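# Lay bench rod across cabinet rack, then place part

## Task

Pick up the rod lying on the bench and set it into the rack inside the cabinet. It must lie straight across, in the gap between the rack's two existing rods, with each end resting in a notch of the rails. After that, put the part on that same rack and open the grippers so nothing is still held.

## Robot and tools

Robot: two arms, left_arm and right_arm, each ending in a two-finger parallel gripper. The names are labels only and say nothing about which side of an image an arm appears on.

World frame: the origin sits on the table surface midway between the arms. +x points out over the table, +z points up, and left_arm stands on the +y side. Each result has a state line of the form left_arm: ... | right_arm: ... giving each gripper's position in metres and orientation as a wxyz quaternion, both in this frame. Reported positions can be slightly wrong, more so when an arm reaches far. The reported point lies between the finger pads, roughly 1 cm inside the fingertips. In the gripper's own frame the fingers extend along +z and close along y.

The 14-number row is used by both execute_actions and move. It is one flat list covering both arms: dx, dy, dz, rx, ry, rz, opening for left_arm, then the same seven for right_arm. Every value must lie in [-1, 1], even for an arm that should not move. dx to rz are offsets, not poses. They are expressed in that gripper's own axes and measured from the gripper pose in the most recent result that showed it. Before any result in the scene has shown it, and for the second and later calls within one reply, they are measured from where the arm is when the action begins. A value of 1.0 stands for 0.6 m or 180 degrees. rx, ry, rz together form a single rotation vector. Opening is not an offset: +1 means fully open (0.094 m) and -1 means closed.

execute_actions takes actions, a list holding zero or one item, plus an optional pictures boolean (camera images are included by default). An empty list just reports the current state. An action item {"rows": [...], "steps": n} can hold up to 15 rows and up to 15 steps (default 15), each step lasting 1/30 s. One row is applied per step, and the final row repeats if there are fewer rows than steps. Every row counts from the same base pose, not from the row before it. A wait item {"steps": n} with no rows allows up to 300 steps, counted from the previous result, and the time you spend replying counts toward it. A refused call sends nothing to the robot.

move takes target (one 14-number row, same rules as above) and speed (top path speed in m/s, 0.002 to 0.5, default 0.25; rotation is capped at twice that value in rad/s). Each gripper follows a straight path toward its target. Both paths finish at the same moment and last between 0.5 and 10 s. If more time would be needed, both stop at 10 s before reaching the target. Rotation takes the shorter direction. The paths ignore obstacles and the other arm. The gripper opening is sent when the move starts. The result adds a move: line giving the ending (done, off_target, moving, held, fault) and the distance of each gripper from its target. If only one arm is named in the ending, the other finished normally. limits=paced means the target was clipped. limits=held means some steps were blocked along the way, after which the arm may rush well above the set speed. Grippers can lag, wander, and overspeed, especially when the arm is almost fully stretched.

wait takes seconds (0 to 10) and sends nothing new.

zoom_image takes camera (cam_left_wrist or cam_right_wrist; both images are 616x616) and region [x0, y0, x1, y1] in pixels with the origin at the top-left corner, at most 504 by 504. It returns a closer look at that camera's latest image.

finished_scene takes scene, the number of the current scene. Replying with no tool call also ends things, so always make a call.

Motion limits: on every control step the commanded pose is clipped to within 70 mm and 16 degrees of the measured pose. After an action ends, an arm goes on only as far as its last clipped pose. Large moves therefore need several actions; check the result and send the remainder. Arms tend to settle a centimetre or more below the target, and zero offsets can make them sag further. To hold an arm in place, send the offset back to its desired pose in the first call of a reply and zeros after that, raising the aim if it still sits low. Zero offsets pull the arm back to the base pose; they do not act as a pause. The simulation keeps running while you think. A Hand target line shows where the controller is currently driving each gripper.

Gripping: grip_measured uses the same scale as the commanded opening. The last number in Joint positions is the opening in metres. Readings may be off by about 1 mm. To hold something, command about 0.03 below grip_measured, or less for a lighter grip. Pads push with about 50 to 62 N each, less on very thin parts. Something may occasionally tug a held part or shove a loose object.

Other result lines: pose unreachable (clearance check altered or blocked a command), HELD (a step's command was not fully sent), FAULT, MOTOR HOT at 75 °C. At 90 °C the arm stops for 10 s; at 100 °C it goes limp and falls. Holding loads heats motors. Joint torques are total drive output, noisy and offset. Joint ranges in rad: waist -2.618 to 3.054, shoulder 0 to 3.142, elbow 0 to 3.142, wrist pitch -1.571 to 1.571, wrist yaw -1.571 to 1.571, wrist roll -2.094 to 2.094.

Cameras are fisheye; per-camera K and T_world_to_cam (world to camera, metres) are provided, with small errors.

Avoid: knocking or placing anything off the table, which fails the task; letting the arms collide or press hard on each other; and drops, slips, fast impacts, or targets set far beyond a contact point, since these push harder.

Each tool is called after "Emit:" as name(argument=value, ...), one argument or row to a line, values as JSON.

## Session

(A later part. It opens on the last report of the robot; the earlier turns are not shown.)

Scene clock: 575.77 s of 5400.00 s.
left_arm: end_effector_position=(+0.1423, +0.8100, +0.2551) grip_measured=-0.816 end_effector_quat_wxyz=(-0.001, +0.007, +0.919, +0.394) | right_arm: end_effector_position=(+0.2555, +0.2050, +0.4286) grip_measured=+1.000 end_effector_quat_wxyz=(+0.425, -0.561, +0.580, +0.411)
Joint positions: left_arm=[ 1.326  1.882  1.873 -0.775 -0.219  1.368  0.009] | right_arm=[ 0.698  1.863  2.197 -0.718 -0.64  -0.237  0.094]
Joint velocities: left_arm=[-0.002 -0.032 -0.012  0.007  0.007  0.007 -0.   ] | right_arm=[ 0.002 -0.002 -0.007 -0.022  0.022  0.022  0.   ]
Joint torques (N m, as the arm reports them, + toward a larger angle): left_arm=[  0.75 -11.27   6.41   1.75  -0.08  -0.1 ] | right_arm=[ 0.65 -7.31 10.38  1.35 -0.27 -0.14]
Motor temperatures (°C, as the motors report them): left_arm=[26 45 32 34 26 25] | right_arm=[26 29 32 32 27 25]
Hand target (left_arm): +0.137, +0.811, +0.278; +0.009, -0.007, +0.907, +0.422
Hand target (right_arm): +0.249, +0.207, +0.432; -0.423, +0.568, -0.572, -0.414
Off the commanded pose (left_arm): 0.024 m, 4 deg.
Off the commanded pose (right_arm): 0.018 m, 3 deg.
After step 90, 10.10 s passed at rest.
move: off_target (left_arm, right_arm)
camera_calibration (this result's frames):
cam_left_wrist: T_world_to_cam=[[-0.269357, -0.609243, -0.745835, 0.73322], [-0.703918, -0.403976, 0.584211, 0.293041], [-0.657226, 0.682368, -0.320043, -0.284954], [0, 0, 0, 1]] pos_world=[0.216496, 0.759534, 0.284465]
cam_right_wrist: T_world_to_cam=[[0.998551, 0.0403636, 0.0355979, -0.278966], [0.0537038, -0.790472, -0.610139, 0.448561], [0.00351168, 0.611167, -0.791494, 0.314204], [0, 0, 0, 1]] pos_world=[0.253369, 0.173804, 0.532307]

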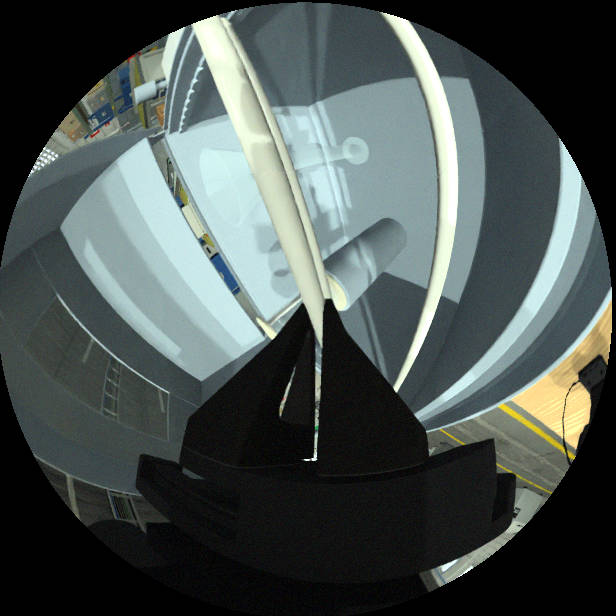

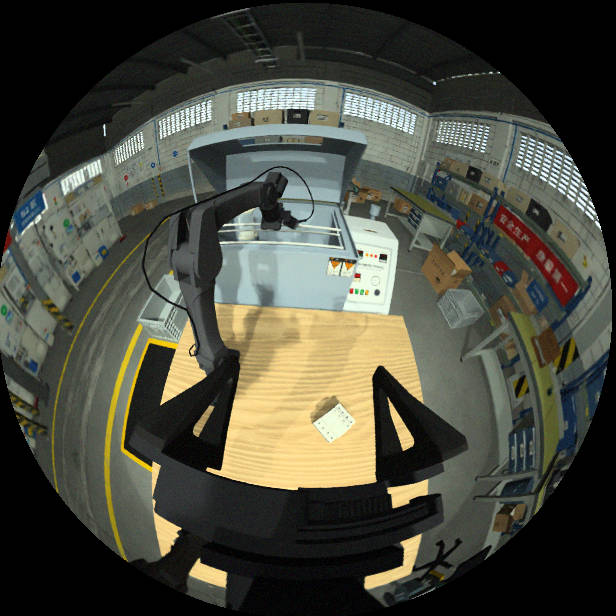

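Emit:
move(
  target=[-0.021,-0.0105,0.0127,-0.02,0.001,-0.014,-0.9,-0.006,0,0,0,0,0,1],
  speed=0.03,
)

Emit:
zoom_image(
  camera="cam_right_wrist",
  region=[310, 210, 370, 260],
)

Scene clock: 630.13 s of 5400.00 s.
left_arm: end_effector_position=(+0.1504, +0.8095, +0.2195) grip_measured=-0.816 end_effector_quat_wxyz=(-0.005, -0.005, +0.922, +0.388) | right_arm: end_effector_position=(+0.2554, +0.2049, +0.4281) grip_measured=+1.000 end_effector_quat_wxyz=(+0.424, -0.561, +0.580, +0.411)
Joint positions: left_arm=[ 1.302  1.882  1.74  -0.663 -0.249  1.327  0.009] | right_arm=[ 0.698  1.863  2.197 -0.721 -0.64  -0.237  0.094]
Joint velocities: left_arm=[-0.017 -0.027 -0.017  0.037 -0.051  0.022 -0.001] | right_arm=[ 0.017  0.012  0.007  0.022 -0.022  0.007  0.   ]
Joint torques (N m, as the arm reports them, + toward a larger angle): left_arm=[ -0.79 -11.39   6.34   1.77  -0.27  -0.13] | right_arm=[ 0.28 -7.06 10.42  1.42 -0.1   0.04]
Motor temperatures (°C, as the motors report them): left_arm=[26 46 32 35 26 25] | right_arm=[26 34 35 34 27 25]
Hand target (left_arm): +0.154, +0.810, +0.245; +0.007, -0.014, +0.907, +0.422
Hand target (right_arm): +0.255, +0.206, +0.432; -0.425, +0.560, -0.580, -0.411
Off the commanded pose (left_arm): 0.026 m, 5 deg.
Off the commanded pose (right_arm): 0.004 m, 0 deg.
After step 90, 49.87 s passed at rest.
move: off_target (left_arm)
camera_calibration (this result's frames):
cam_left_wrist: T_world_to_cam=[[-0.252342, -0.625241, -0.73851, 0.71726], [-0.695746, -0.41319, 0.587547, 0.324784], [-0.672503, 0.662079, -0.330743, -0.269634], [0, 0, 0, 1]] pos_world=[0.225632, 0.761177, 0.249699]
cam_right_wrist: T_world_to_cam=[[0.998586, 0.0405396, 0.0344015, -0.278358], [0.0531077, -0.791532, -0.608816, 0.447984], [0.00254864, 0.609782, -0.792565, 0.31492], [0, 0, 0, 1]] pos_world=[0.25337, 0.173846, 0.531911]

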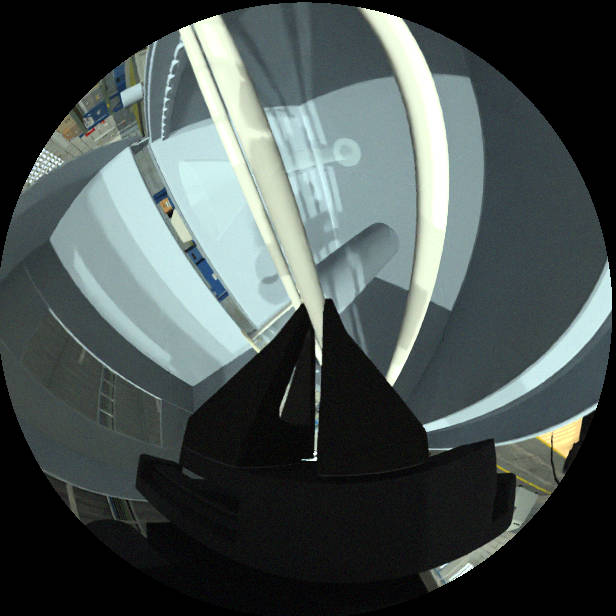

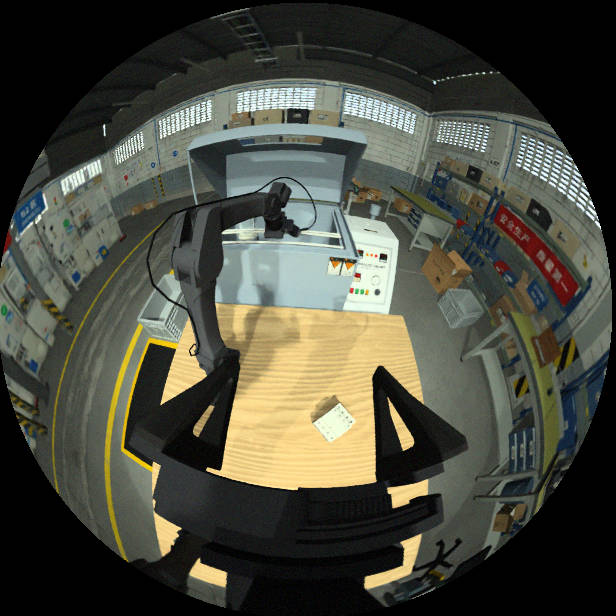

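Region (310, 210, 370, 260) of cam_right_wrist's 616x616 image, scaled by 8.400, with more detail than that image has.

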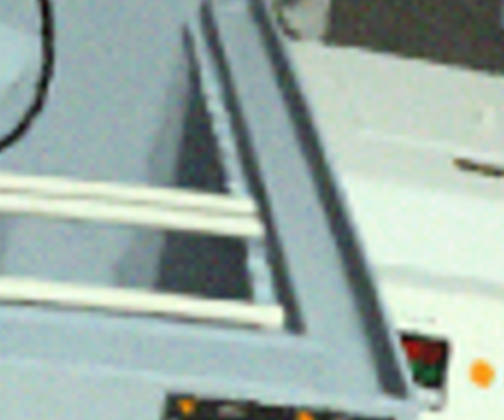

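Emit:
move(
  target=[-0.0093,0.0343,-0.0093,-0.024,-0.008,0.004,-0.9,-0.006,0,0,0,0,0,1],
  speed=0.02,
)

Emit:
zoom_image(
  camera="cam_right_wrist",
  region=[310, 210, 370, 260],
)

Scene clock: 657.20 s of 5400.00 s.
left_arm: end_effector_position=(+0.1526, +0.8142, +0.2245) grip_measured=-0.816 end_effector_quat_wxyz=(-0.004, +0.005, +0.916, +0.401) | right_arm: end_effector_position=(+0.2554, +0.2049, +0.4281) grip_measured=+1.000 end_effector_quat_wxyz=(+0.424, -0.561, +0.580, +0.411)
Joint positions: left_arm=[ 1.302  1.882  1.74  -0.634 -0.246  1.353  0.009] | right_arm=[ 0.698  1.863  2.197 -0.721 -0.64  -0.237  0.094]
Joint velocities: left_arm=[-0.002 -0.007 -0.012  0.007  0.007 -0.022 -0.   ] | right_arm=[-0.002 -0.002 -0.017 -0.066  0.11   0.007  0.   ]
Joint torques (N m, as the arm reports them, + toward a larger angle): left_arm=[-0.2  -9.44  7.12  1.78 -0.08  0.07] | right_arm=[ 0.2  -7.2  10.33  1.4  -0.1   0.02]
Motor temperatures (°C, as the motors report them): left_arm=[26 47 33 36 26 25] | right_arm=[26 35 36 35 27 25]
Hand target (left_arm): +0.156, +0.819, +0.238; +0.004, +0.007, +0.906, +0.422
Hand target (right_arm): +0.255, +0.206, +0.431; -0.425, +0.561, -0.580, -0.411
Off the commanded pose (left_arm): 0.015 m, 3 deg.
Off the commanded pose (right_arm): 0.004 m, 0 deg.
After step 90, 21.97 s passed at rest.
move: off_target (left_arm)
camera_calibration (this result's frames):
cam_left_wrist: T_world_to_cam=[[-0.26947, -0.599794, -0.753414, 0.709732], [-0.699995, -0.415294, 0.58098, 0.3292], [-0.661356, 0.683943, -0.307943, -0.29428], [0, 0, 0, 1]] pos_world=[0.227067, 0.763678, 0.252843]
cam_right_wrist: T_world_to_cam=[[0.998586, 0.0405396, 0.0344015, -0.278358], [0.0531077, -0.791532, -0.608816, 0.447984], [0.00254864, 0.609782, -0.792565, 0.31492], [0, 0, 0, 1]] pos_world=[0.25337, 0.173846, 0.531911]

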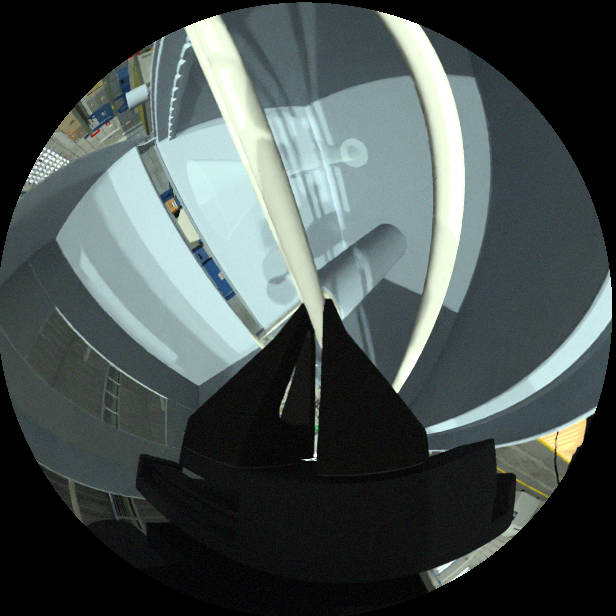

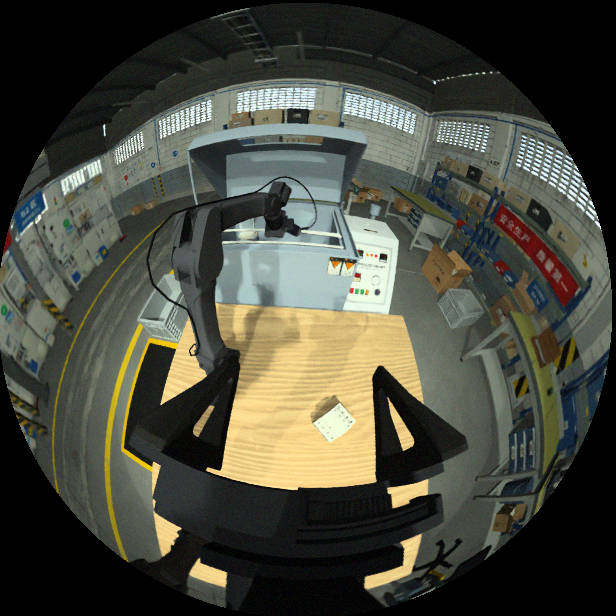

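Region (310, 210, 370, 260) of cam_right_wrist's 616x616 image, scaled by 8.400, with more detail than that image has.

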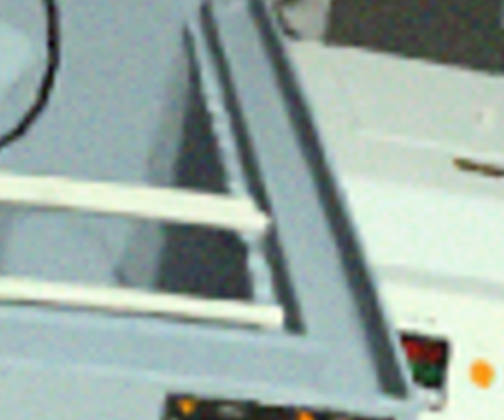

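Emit:
move(
  target=[-0.004,0.011,0.003,-0.015,-0.003,-0.006,-0.9,-0.006,0,0,0,0,0,1],
  speed=0.02,
)

Emit:
zoom_image(
  camera="cam_right_wrist",
  region=[310, 210, 370, 260],
)

Scene clock: 679.83 s of 5400.00 s.
left_arm: end_effector_position=(+0.1531, +0.8156, +0.2176) grip_measured=-0.816 end_effector_quat_wxyz=(-0.004, +0.005, +0.915, +0.403) | right_arm: end_effector_position=(+0.2554, +0.2049, +0.4281) grip_measured=+1.000 end_effector_quat_wxyz=(+0.424, -0.561, +0.580, +0.411)
Joint positions: left_arm=[ 1.302  1.882  1.71  -0.598 -0.246  1.353  0.009] | right_arm=[ 0.698  1.863  2.197 -0.721 -0.64  -0.237  0.094]
Joint velocities: left_arm=[-0.002  0.012 -0.017 -0.007  0.037  0.007 -0.001] | right_arm=[-0.012 -0.007 -0.012  0.081  0.081 -0.051  0.   ]
Joint torques (N m, as the arm reports them, + toward a larger angle): left_arm=[-0.18 -9.56  6.32  1.8  -0.16 -0.08] | right_arm=[ 0.3  -7.16 10.35  1.37 -0.13  0.06]
Motor temperatures (°C, as the motors report them): left_arm=[26 45 33 36 26 25] | right_arm=[26 35 36 35 27 25]
Hand target (left_arm): +0.155, +0.820, +0.228; +0.004, -0.001, +0.907, +0.422
Hand target (right_arm): +0.255, +0.206, +0.431; -0.425, +0.561, -0.580, -0.411
Off the commanded pose (left_arm): 0.011 m, 3 deg.
Off the commanded pose (right_arm): 0.004 m, 0 deg.
After step 90, 18.13 s passed at rest.
move: off_target (left_arm)
camera_calibration (this result's frames):
cam_left_wrist: T_world_to_cam=[[-0.268978, -0.596118, -0.756501, 0.703173], [-0.700826, -0.417647, 0.578285, 0.336709], [-0.660677, 0.685722, -0.305438, -0.299113], [0, 0, 0, 1]] pos_world=[0.227496, 0.764908, 0.245876]
cam_right_wrist: T_world_to_cam=[[0.998586, 0.0405396, 0.0344015, -0.278358], [0.0531077, -0.791532, -0.608816, 0.447984], [0.00254864, 0.609782, -0.792565, 0.31492], [0, 0, 0, 1]] pos_world=[0.25337, 0.173846, 0.531911]

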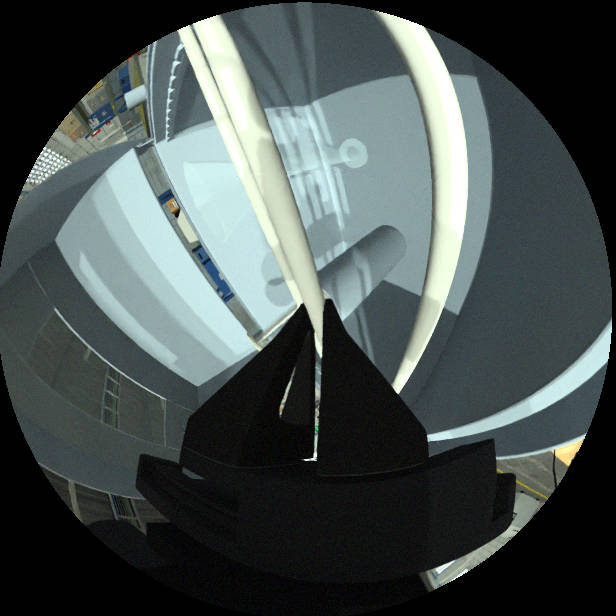

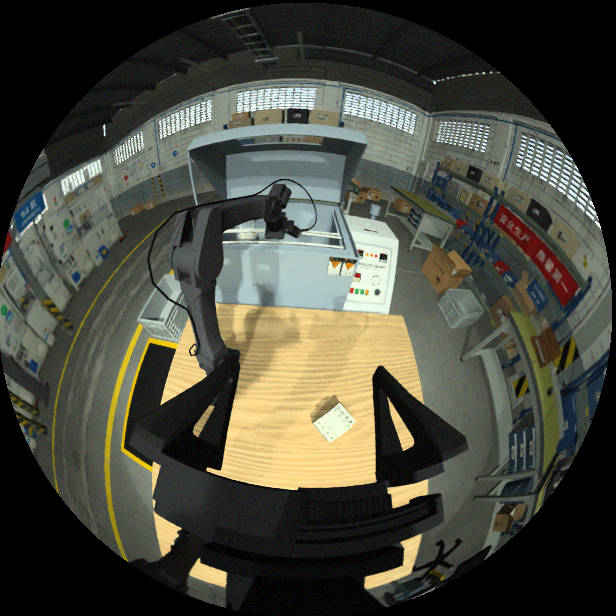

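Region (310, 210, 370, 260) of cam_right_wrist's 616x616 image, scaled by 8.400, with more detail than that image has.

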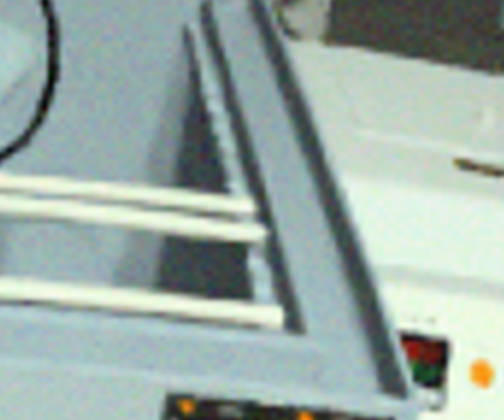

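Emit:
move(
  target=[-0.0015,0.0065,0.0085,-0.013,-0.003,-0.008,-0.9,-0.006,0,0,0,0,0,1],
  speed=0.01,
)

Emit:
zoom_image(
  camera="cam_right_wrist",
  region=[310, 210, 370, 260],
)

Scene clock: 690.13 s of 5400.00 s.
left_arm: end_effector_position=(+0.1537, +0.8174, +0.2104) grip_measured=-0.816 end_effector_quat_wxyz=(-0.002, +0.005, +0.914, +0.406) | right_arm: end_effector_position=(+0.2554, +0.2049, +0.4281) grip_measured=+1.000 end_effector_quat_wxyz=(+0.424, -0.561, +0.580, +0.411)
Joint positions: left_arm=[ 1.302  1.882  1.675 -0.555 -0.246  1.353  0.009] | right_arm=[ 0.698  1.863  2.197 -0.721 -0.64  -0.237  0.094]
Joint velocities: left_arm=[-0.007 -0.007  0.002  0.022 -0.007 -0.007 -0.001] | right_arm=[-0.022 -0.012 -0.002 -0.095 -0.007 -0.051  0.   ]
Joint torques (N m, as the arm reports them, + toward a larger angle): left_arm=[ 0.15 -9.26  6.26  1.81 -0.11 -0.11] | right_arm=[ 0.12 -7.09 10.46  1.45 -0.14  0.01]
Motor temperatures (°C, as the motors report them): left_arm=[26 45 33 36 26 25] | right_arm=[26 35 36 36 27 25]
Hand target (left_arm): +0.154, +0.822, +0.217; +0.006, -0.004, +0.907, +0.421
Hand target (right_arm): +0.255, +0.206, +0.431; -0.425, +0.561, -0.580, -0.411
Off the commanded pose (left_arm): 0.008 m, 2 deg.
Off the commanded pose (right_arm): 0.004 m, 0 deg.
After step 90, 4.73 s passed at rest.
move: done
camera_calibration (this result's frames):
cam_left_wrist: T_world_to_cam=[[-0.266892, -0.590098, -0.76194, 0.694782], [-0.702407, -0.422212, 0.573028, 0.347157], [-0.659843, 0.688129, -0.301804, -0.304998], [0, 0, 0, 1]] pos_world=[0.228027, 0.766441, 0.238403]
cam_right_wrist: T_world_to_cam=[[0.998586, 0.0405396, 0.0344015, -0.278358], [0.0531077, -0.791532, -0.608816, 0.447984], [0.00254864, 0.609782, -0.792565, 0.31492], [0, 0, 0, 1]] pos_world=[0.25337, 0.173846, 0.531911]

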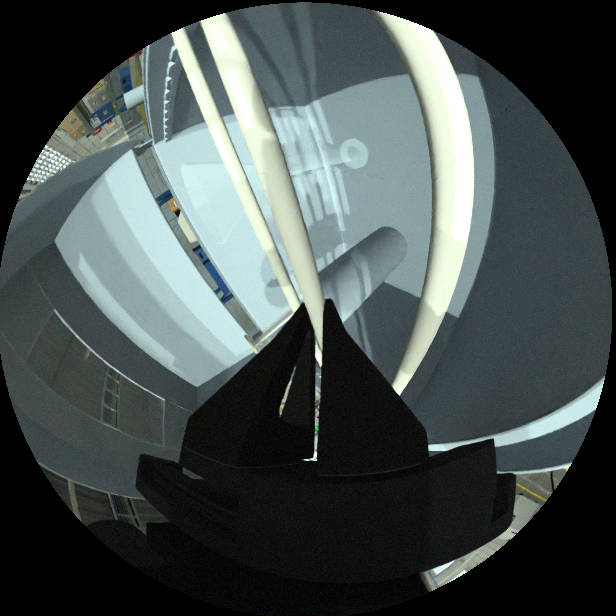

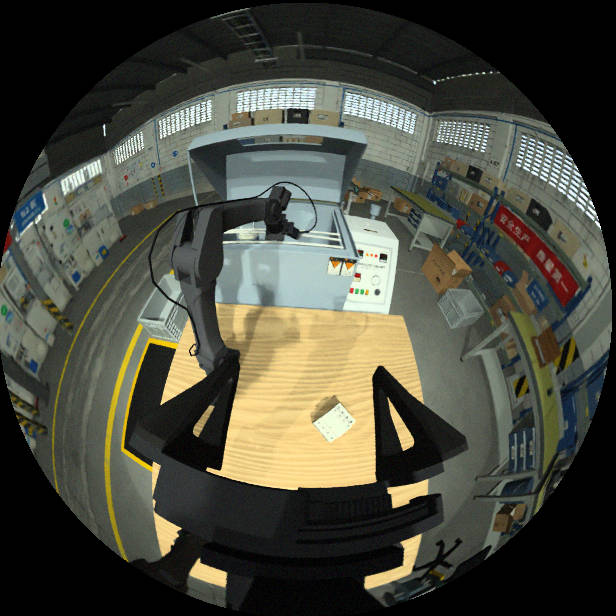

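Region (310, 210, 370, 260) of cam_right_wrist's 616x616 image, scaled by 8.400, with more detail than that image has.

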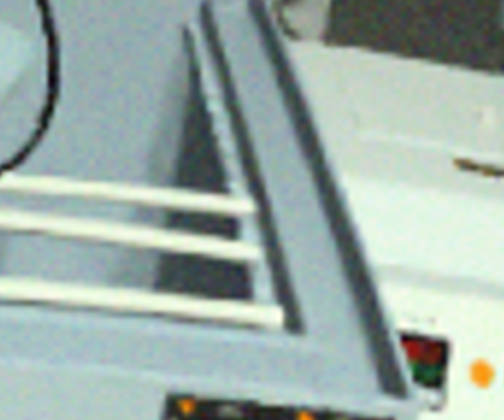

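Emit:
zoom_image(
  camera="cam_right_wrist",
  region=[200, 210, 350, 260],
)

Emit:
zoom_image(
  camera="cam_left_wrist",
  region=[240, 280, 440, 440],
)

Region (200, 210, 350, 260) of cam_right_wrist's 616x616 image, scaled by 3.360, with more detail than that image has.

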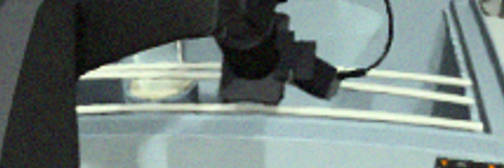

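Region (240, 280, 440, 440) of cam_left_wrist's 616x616 image, scaled by 2.520, with more detail than that image has; it fills the top 403 rows of this view, and the rest is white.

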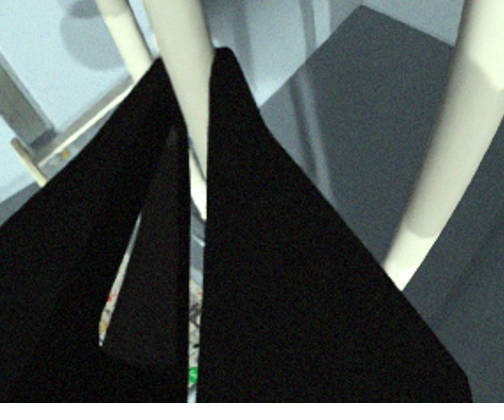

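Emit:
move(
  target=[-0.016,0.0133,-0.0017,-0.011,-0.003,-0.008,-0.9,-0.006,0,0,0,0,0,1],
  speed=0.01,
)

Emit:
zoom_image(
  camera="cam_right_wrist",
  region=[200, 200, 360, 260],
)

Scene clock: 719.43 s of 5400.00 s.
left_arm: end_effector_position=(+0.1550, +0.8169, +0.2108) grip_measured=-0.816 end_effector_quat_wxyz=(-0.004, +0.003, +0.913, +0.408) | right_arm: end_effector_position=(+0.2554, +0.2049, +0.4281) grip_measured=+1.000 end_effector_quat_wxyz=(+0.424, -0.561, +0.580, +0.411)
Joint positions: left_arm=[ 1.295  1.882  1.675 -0.555 -0.256  1.348  0.009] | right_arm=[ 0.698  1.863  2.197 -0.721 -0.64  -0.237  0.094]
Joint velocities: left_arm=[-0.012 -0.002 -0.007  0.037  0.037 -0.037  0.   ] | right_arm=[ 0.002 -0.002 -0.012  0.007  0.037  0.022  0.   ]
Joint torques (N m, as the arm reports them, + toward a larger angle): left_arm=[-0.84 -8.52  7.23  1.79 -0.15 -0.2 ] | right_arm=[ 0.28 -7.08 10.31  1.42 -0.09  0.04]
Motor temperatures (°C, as the motors report them): left_arm=[26 45 33 36 26 25] | right_arm=[26 36 37 36 27 25]
Hand target (left_arm): +0.163, +0.822, +0.217; +0.008, -0.004, +0.907, +0.422
Hand target (right_arm): +0.255, +0.206, +0.431; -0.425, +0.561, -0.580, -0.411
Off the commanded pose (left_arm): 0.011 m, 2 deg.
Off the commanded pose (right_arm): 0.004 m, 0 deg.
After step 90, 23.90 s passed at rest.
move: off_target (left_arm)
camera_calibration (this result's frames):
cam_left_wrist: T_world_to_cam=[[-0.265985, -0.589332, -0.76285, 0.694588], [-0.698819, -0.42722, 0.573703, 0.351096], [-0.664007, 0.68569, -0.298202, -0.301777], [0, 0, 0, 1]] pos_world=[0.22972, 0.766264, 0.238451]
cam_right_wrist: T_world_to_cam=[[0.998586, 0.0405396, 0.0344015, -0.278358], [0.0531077, -0.791532, -0.608816, 0.447984], [0.00254864, 0.609782, -0.792565, 0.31492], [0, 0, 0, 1]] pos_world=[0.25337, 0.173846, 0.531911]

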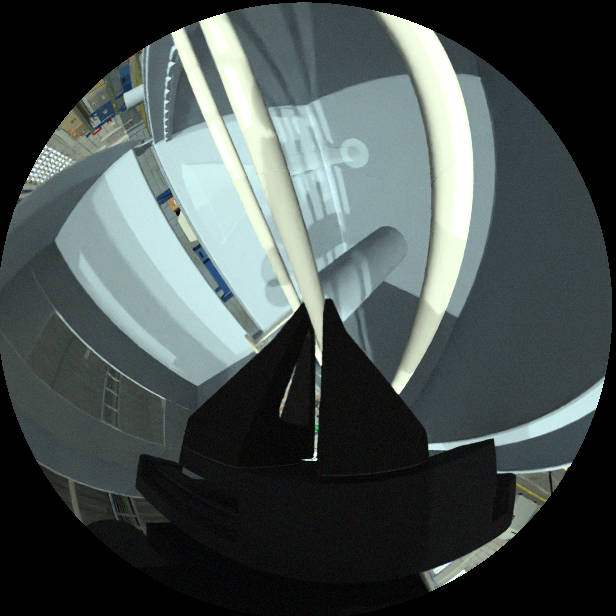

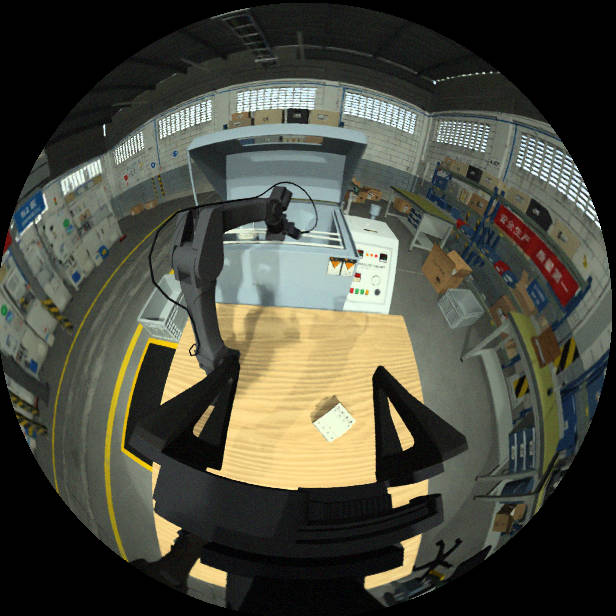

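Region (200, 200, 360, 260) of cam_right_wrist's 616x616 image, scaled by 3.150, with more detail than that image has; it fills the top 189 rows of this view, and the rest is white.

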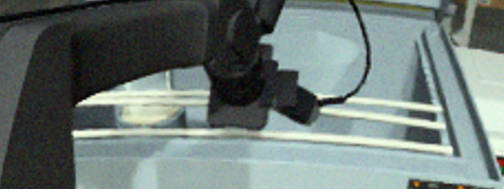

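Emit:
move(
  target=[-0.0133,0.0133,-0.0007,-0.010,-0.005,-0.006,-0.9,0.055,0.552,-0.184,0,0,0,1],
  speed=0.2,
)

Scene clock: 741.37 s of 5400.00 s.
left_arm: end_effector_position=(+0.1550, +0.8169, +0.2108) grip_measured=-0.816 end_effector_quat_wxyz=(-0.004, +0.003, +0.913, +0.408) | right_arm: end_effector_position=(-0.0798, +0.1000, +0.4282) grip_measured=+1.000 end_effector_quat_wxyz=(+0.434, -0.562, +0.571, +0.411)
Joint positions: left_arm=[ 1.295  1.882  1.675 -0.555 -0.256  1.348  0.009] | right_arm=[ 1.886  1.193  1.529 -0.664  0.491  0.139  0.094]
Joint velocities: left_arm=[ 0.002  0.007  0.002 -0.066  0.007 -0.066  0.001] | right_arm=[-0.017 -0.012 -0.002 -0.022  0.051 -0.022  0.   ]
Joint torques (N m, as the arm reports them, + toward a larger angle): left_arm=[-0.85 -8.54  7.24  1.79 -0.13 -0.18] | right_arm=[ 0.93 -1.97  7.62  1.48  0.26  0.14]
Motor temperatures (°C, as the motors report them): left_arm=[26 44 34 37 26 25] | right_arm=[26 36 36 37 27 25]
Hand target (left_arm): +0.163, +0.822, +0.217; +0.007, -0.002, +0.907, +0.421
Hand target (right_arm): -0.081, +0.098, +0.423; -0.431, +0.566, -0.575, -0.404
Off the commanded pose (left_arm): 0.011 m, 2 deg.
Off the commanded pose (right_arm): 0.002 m, 2 deg.
After step 90, 16.43 s passed at rest.
move: off_target (left_arm)
camera_calibration (this result's frames):
cam_left_wrist: T_world_to_cam=[[-0.265985, -0.589332, -0.76285, 0.694588], [-0.698819, -0.42722, 0.573703, 0.351096], [-0.664007, 0.68569, -0.298202, -0.301777], [0, 0, 0, 1]] pos_world=[0.22972, 0.766264, 0.238451]
cam_right_wrist: T_world_to_cam=[[0.997484, 0.0437183, 0.0558081, 0.0510046], [0.0689837, -0.780032, -0.621925, 0.388533], [0.0163426, 0.62421, -0.781085, 0.374465], [0, 0, 0, 1]] pos_world=[-0.0837984, 0.0670934, 0.531282]

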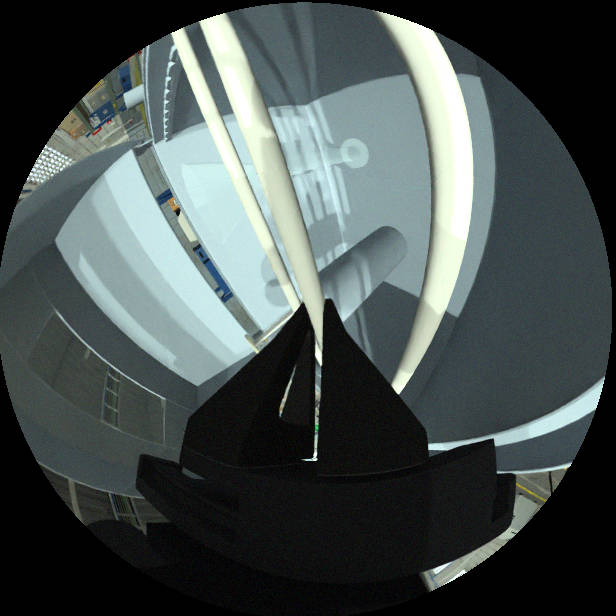

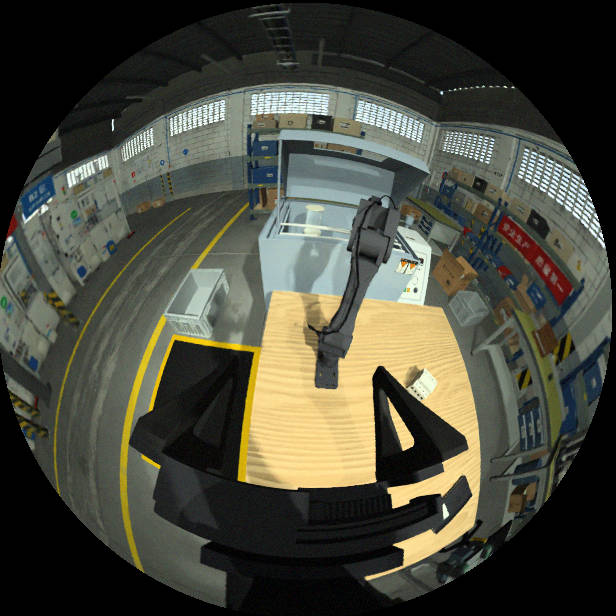

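Emit:
zoom_image(
  camera="cam_right_wrist",
  region=[255, 195, 355, 250],
)

Region (255, 195, 355, 250) of cam_right_wrist's 616x616 image, scaled by 5.040, with more detail than that image has; it fills the top 277 rows of this view, and the rest is white.

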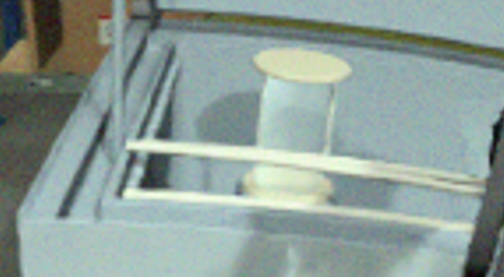

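Emit:
move(
  target=[-0.0217,0.001,0.0105,-0.010,-0.016,-0.014,-0.9,0,0,0,0,0,0,1],
  speed=0.01,
)

Emit:
zoom_image(
  camera="cam_right_wrist",
  region=[255, 195, 355, 250],
)

Scene clock: 772.20 s of 5400.00 s.
left_arm: end_effector_position=(+0.1579, +0.8206, +0.2073) grip_measured=-0.816 end_effector_quat_wxyz=(+0.004, +0.000, +0.909, +0.417) | right_arm: end_effector_position=(-0.0794, +0.1000, +0.4281) grip_measured=+1.000 end_effector_quat_wxyz=(+0.435, -0.562, +0.572, +0.411)
Joint positions: left_arm=[ 1.295  1.882  1.645 -0.501 -0.248  1.342  0.009] | right_arm=[ 1.886  1.193  1.529 -0.664  0.493  0.14   0.094]
Joint velocities: left_arm=[ 0.002 -0.027 -0.007 -0.007 -0.037  0.022  0.001] | right_arm=[-0.007 -0.002 -0.017 -0.037  0.037 -0.007  0.   ]
Joint torques (N m, as the arm reports them, + toward a larger angle): left_arm=[-0.59 -8.76  5.99  1.76  0.18 -0.31] | right_arm=[ 0.13 -2.13  7.88  1.61  0.07  0.01]
Motor temperatures (°C, as the motors report them): left_arm=[26 44 34 37 26 25] | right_arm=[26 32 35 38 27 25]
Hand target (left_arm): +0.168, +0.822, +0.207; +0.027, -0.006, +0.907, +0.421
Hand target (right_arm): -0.080, +0.100, +0.428; -0.434, +0.562, -0.571, -0.411
Off the commanded pose (left_arm): 0.010 m, 3 deg.
Off the commanded pose (right_arm): 0.000 m, 0 deg.
After step 90, 23.93 s passed at rest.
move: off_target (left_arm)
camera_calibration (this result's frames):
cam_left_wrist: T_world_to_cam=[[-0.253244, -0.572499, -0.779815, 0.682622], [-0.709926, -0.43761, 0.551818, 0.371455], [-0.65717, 0.693356, -0.29561, -0.311362], [0, 0, 0, 1]] pos_world=[0.231958, 0.769238, 0.235302]
cam_right_wrist: T_world_to_cam=[[0.997605, 0.0412303, 0.0555443, 0.0509629], [0.0668742, -0.780176, -0.621975, 0.388344], [0.0176901, 0.6242, -0.781065, 0.374555], [0, 0, 0, 1]] pos_world=[-0.083437, 0.0670783, 0.531261]

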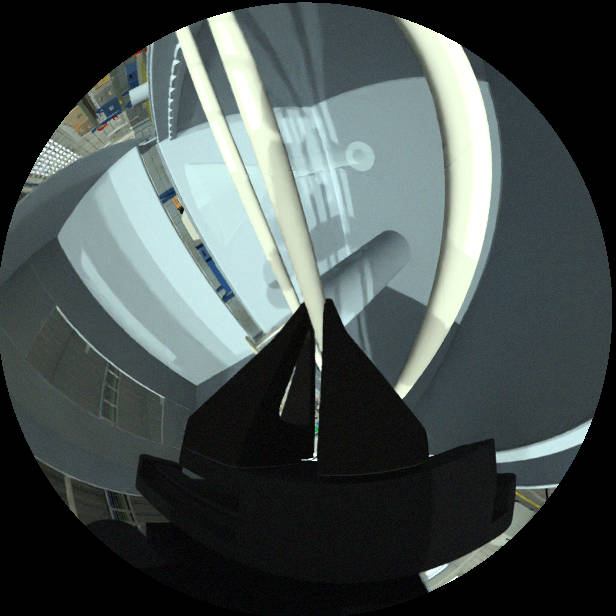

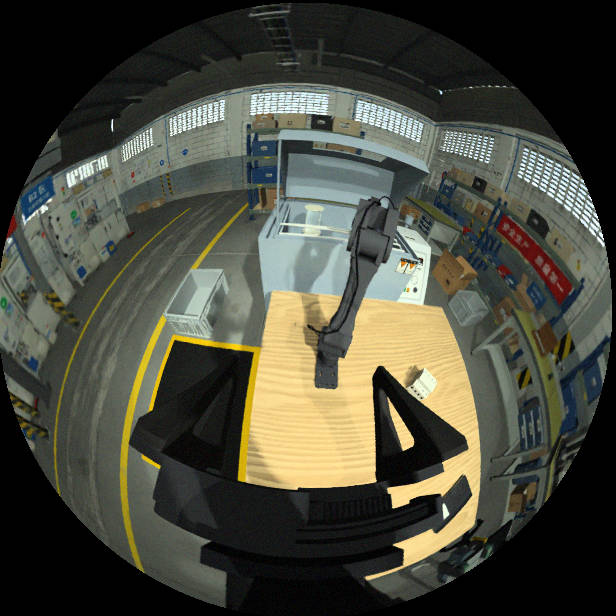

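Region (255, 195, 355, 250) of cam_right_wrist's 616x616 image, scaled by 5.040, with more detail than that image has; it fills the top 277 rows of this view, and the rest is white.

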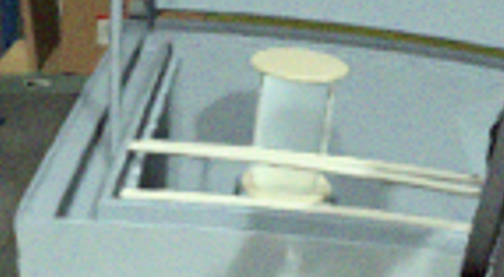

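Emit:
zoom_image(
  camera="cam_right_wrist",
  region=[270, 210, 320, 240],
)

Region (270, 210, 320, 240) of cam_right_wrist's 616x616 image, scaled by 10.080, with more detail than that image has; it fills the top 302 rows of this view, and the rest is white.

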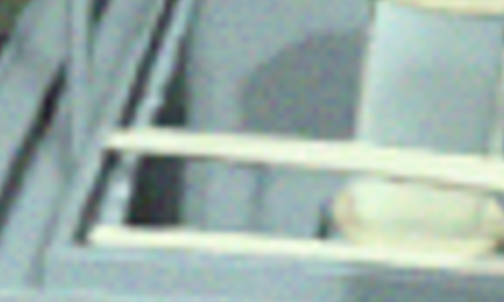

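Emit:
move(
  target=[-0.007,-0.0115,0.013,-0.004,-0.006,-0.004,-0.9,0,0,0,0,0,0,1],
  speed=0.01,
)

Emit:
zoom_image(
  camera="cam_right_wrist",
  region=[270, 210, 350, 245],
)

Scene clock: 800.30 s of 5400.00 s.
left_arm: end_effector_position=(+0.1581, +0.8253, +0.2053) grip_measured=-0.816 end_effector_quat_wxyz=(+0.003, +0.002, +0.902, +0.431) | right_arm: end_effector_position=(-0.0794, +0.1000, +0.4281) grip_measured=+1.000 end_effector_quat_wxyz=(+0.435, -0.562, +0.572, +0.411)
Joint positions: left_arm=[ 1.295  1.882  1.614 -0.44  -0.256  1.353  0.009] | right_arm=[ 1.886  1.193  1.529 -0.664  0.493  0.14   0.094]
Joint velocities: left_arm=[-0.007  0.002 -0.027 -0.007 -0.007  0.007  0.   ] | right_arm=[-0.002  0.002  0.002  0.11   0.022 -0.037  0.   ]
Joint torques (N m, as the arm reports them, + toward a larger angle): left_arm=[-0.15 -8.9   5.1   1.63  0.1  -0.21] | right_arm=[-0.01 -2.05  7.76  1.64  0.07  0.03]
Motor temperatures (°C, as the motors report them): left_arm=[26 45 33 37 26 25] | right_arm=[26 31 35 39 27 25]
Hand target (left_arm): +0.162, +0.822, +0.197; +0.015, -0.001, +0.906, +0.422
Hand target (right_arm): -0.079, +0.100, +0.428; -0.435, +0.562, -0.572, -0.411
Off the commanded pose (left_arm): 0.010 m, 2 deg.
Off the commanded pose (right_arm): 0.000 m, 0 deg.
After step 90, 23.60 s passed at rest.
move: done
camera_calibration (this result's frames):
cam_left_wrist: T_world_to_cam=[[-0.256935, -0.548321, -0.79582, 0.667656], [-0.708465, -0.453212, 0.540996, 0.389651], [-0.657314, 0.702811, -0.27202, -0.327723], [0, 0, 0, 1]] pos_world=[0.232181, 0.773011, 0.231387]
cam_right_wrist: T_world_to_cam=[[0.997605, 0.0412303, 0.0555443, 0.0509629], [0.0668742, -0.780176, -0.621975, 0.388344], [0.0176901, 0.6242, -0.781065, 0.374555], [0, 0, 0, 1]] pos_world=[-0.083437, 0.0670783, 0.531261]

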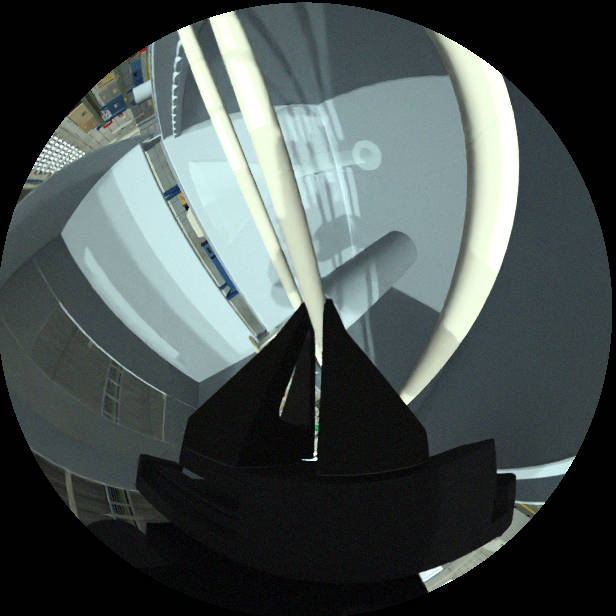

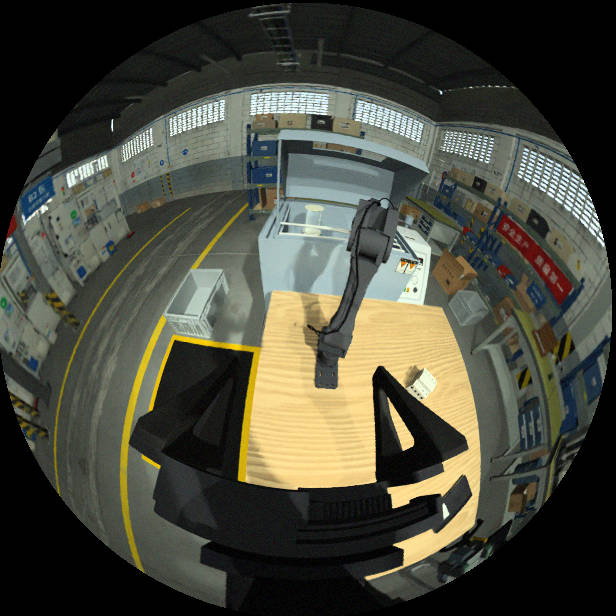

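Region (270, 210, 350, 245) of cam_right_wrist's 616x616 image, scaled by 6.300, with more detail than that image has; it fills the top 220 rows of this view, and the rest is white.

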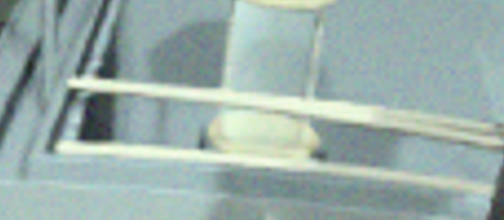

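Emit:
move(
  target=[-0.0235,0.0228,-0.0317,0.0,0,0,-0.9,0,0,0,0,0,0,1],
  speed=0.015,
)

Emit:
zoom_image(
  camera="cam_right_wrist",
  region=[270, 210, 350, 245],
)

Scene clock: 820.13 s of 5400.00 s.
left_arm: end_effector_position=(+0.1613, +0.8158, +0.2100) grip_measured=-0.816 end_effector_quat_wxyz=(-0.011, +0.004, +0.911, +0.413) | right_arm: end_effector_position=(-0.0794, +0.1000, +0.4281) grip_measured=+1.000 end_effector_quat_wxyz=(+0.435, -0.562, +0.572, +0.411)
Joint positions: left_arm=[ 1.274  1.882  1.664 -0.538 -0.287  1.342  0.009] | right_arm=[ 1.886  1.193  1.529 -0.664  0.493  0.14   0.094]
Joint velocities: left_arm=[ 0.002  0.007 -0.007 -0.037 -0.051 -0.037  0.001] | right_arm=[-0.022 -0.012  0.007 -0.051 -0.051  0.007  0.   ]
Joint torques (N m, as the arm reports them, + toward a larger angle): left_arm=[-1.34 -9.12  9.54  1.59 -0.1  -0.11] | right_arm=[ 0.02 -2.05  7.98  1.66  0.11  0.03]
Motor temperatures (°C, as the motors report them): left_arm=[26 45 33 36 26 25] | right_arm=[26 31 35 40 27 25]
Hand target (left_arm): +0.172, +0.818, +0.227; +0.003, +0.002, +0.903, +0.431
Hand target (right_arm): -0.079, +0.100, +0.428; -0.435, +0.562, -0.572, -0.411
Off the commanded pose (left_arm): 0.021 m, 3 deg.
Off the commanded pose (right_arm): 0.000 m, 0 deg.
After step 90, 14.80 s passed at rest.
move: off_target (left_arm)
camera_calibration (this result's frames):
cam_left_wrist: T_world_to_cam=[[-0.273471, -0.580853, -0.766697, 0.690053], [-0.689304, -0.43759, 0.577386, 0.361545], [-0.670875, 0.686385, -0.280716, -0.300202], [0, 0, 0, 1]] pos_world=[0.236526, 0.765082, 0.236039]
cam_right_wrist: T_world_to_cam=[[0.997605, 0.0412303, 0.0555443, 0.0509629], [0.0668742, -0.780176, -0.621975, 0.388344], [0.0176901, 0.6242, -0.781065, 0.374555], [0, 0, 0, 1]] pos_world=[-0.083437, 0.0670783, 0.531261]

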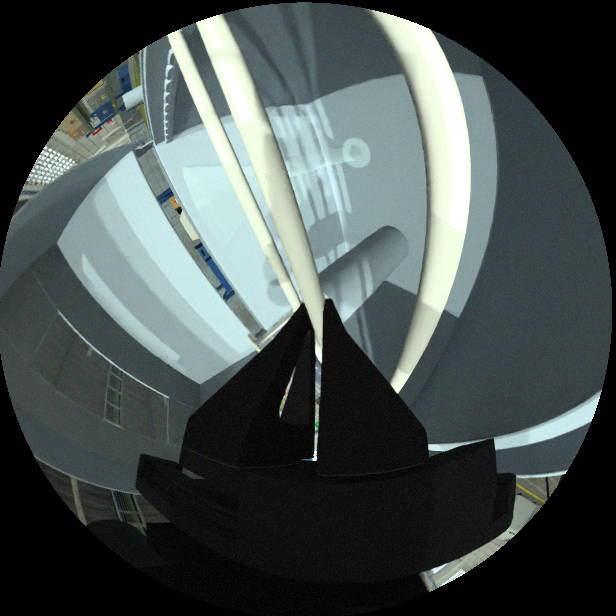

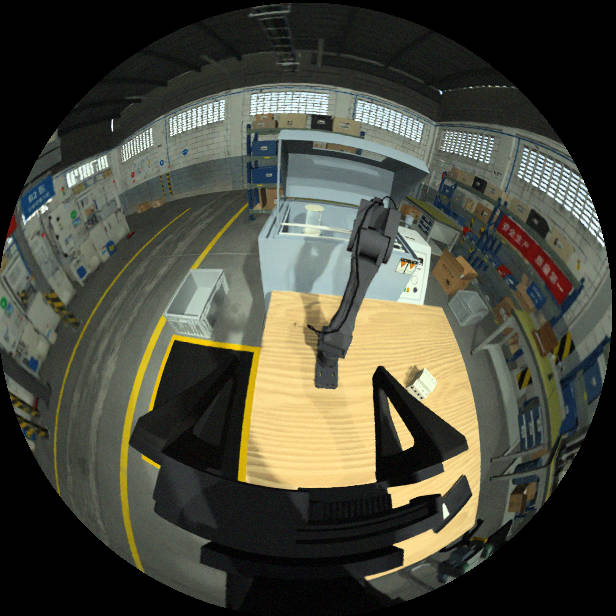

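Region (270, 210, 350, 245) of cam_right_wrist's 616x616 image, scaled by 6.300, with more detail than that image has; it fills the top 220 rows of this view, and the rest is white.

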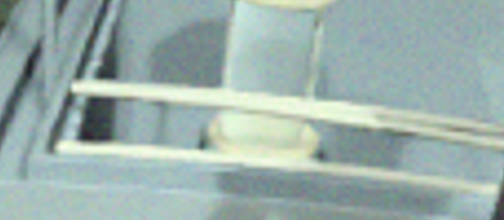

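Emit:
move(
  target=[-0.018,-0.004,0.0127,-0.005,-0.0127,-0.0147,-0.9,0,0,0,0,0,0,1],
  speed=0.01,
)

Emit:
zoom_image(
  camera="cam_right_wrist",
  region=[270, 210, 350, 245],
)

Scene clock: 845.73 s of 5400.00 s.
left_arm: end_effector_position=(+0.1616, +0.8131, +0.1998) grip_measured=-0.816 end_effector_quat_wxyz=(-0.005, -0.007, +0.914, +0.406) | right_arm: end_effector_position=(-0.0794, +0.1000, +0.4281) grip_measured=+1.000 end_effector_quat_wxyz=(+0.435, -0.562, +0.572, +0.411)
Joint positions: left_arm=[ 1.273  1.882  1.635 -0.525 -0.281  1.313  0.009] | right_arm=[ 1.886  1.193  1.529 -0.664  0.493  0.14   0.094]
Joint velocities: left_arm=[-0.007  0.007 -0.007 -0.037  0.051 -0.022 -0.   ] | right_arm=[ 0.002 -0.002  0.002 -0.051  0.022  0.022  0.   ]
Joint torques (N m, as the arm reports them, + toward a larger angle): left_arm=[-0.44 -8.29  6.5   1.9   0.13 -0.14] | right_arm=[-0.06 -2.04  7.98  1.64  0.12  0.03]
Motor temperatures (°C, as the motors report them): left_arm=[26 45 35 36 26 25] | right_arm=[26 31 35 40 27 25]
Hand target (left_arm): +0.172, +0.819, +0.203; +0.016, -0.009, +0.907, +0.420
Hand target (right_arm): -0.079, +0.100, +0.428; -0.435, +0.562, -0.572, -0.411
Off the commanded pose (left_arm): 0.013 m, 3 deg.
Off the commanded pose (right_arm): 0.000 m, 0 deg.
After step 90, 19.23 s passed at rest.
move: off_target (left_arm)
camera_calibration (this result's frames):
cam_left_wrist: T_world_to_cam=[[-0.24996, -0.59654, -0.762666, 0.688999], [-0.694446, -0.43844, 0.570539, 0.369393], [-0.674733, 0.672243, -0.304672, -0.284118], [0, 0, 0, 1]] pos_world=[0.237041, 0.763969, 0.22816]
cam_right_wrist: T_world_to_cam=[[0.997605, 0.0412303, 0.0555443, 0.0509629], [0.0668742, -0.780176, -0.621975, 0.388344], [0.0176901, 0.6242, -0.781065, 0.374555], [0, 0, 0, 1]] pos_world=[-0.083437, 0.0670783, 0.531261]

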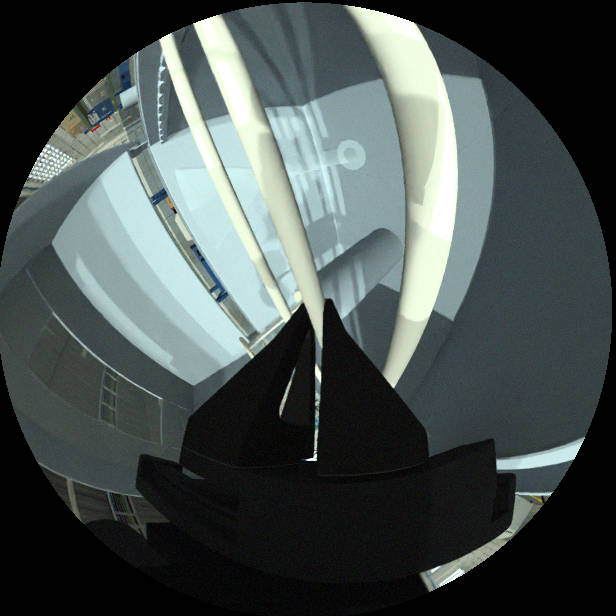

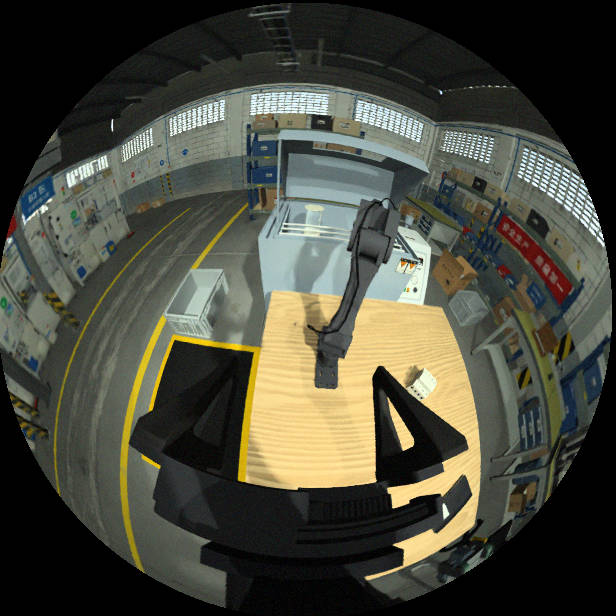

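Region (270, 210, 350, 245) of cam_right_wrist's 616x616 image, scaled by 6.300, with more detail than that image has; it fills the top 220 rows of this view, and the rest is white.

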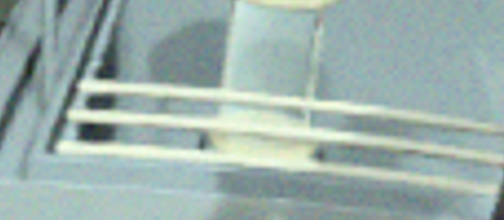

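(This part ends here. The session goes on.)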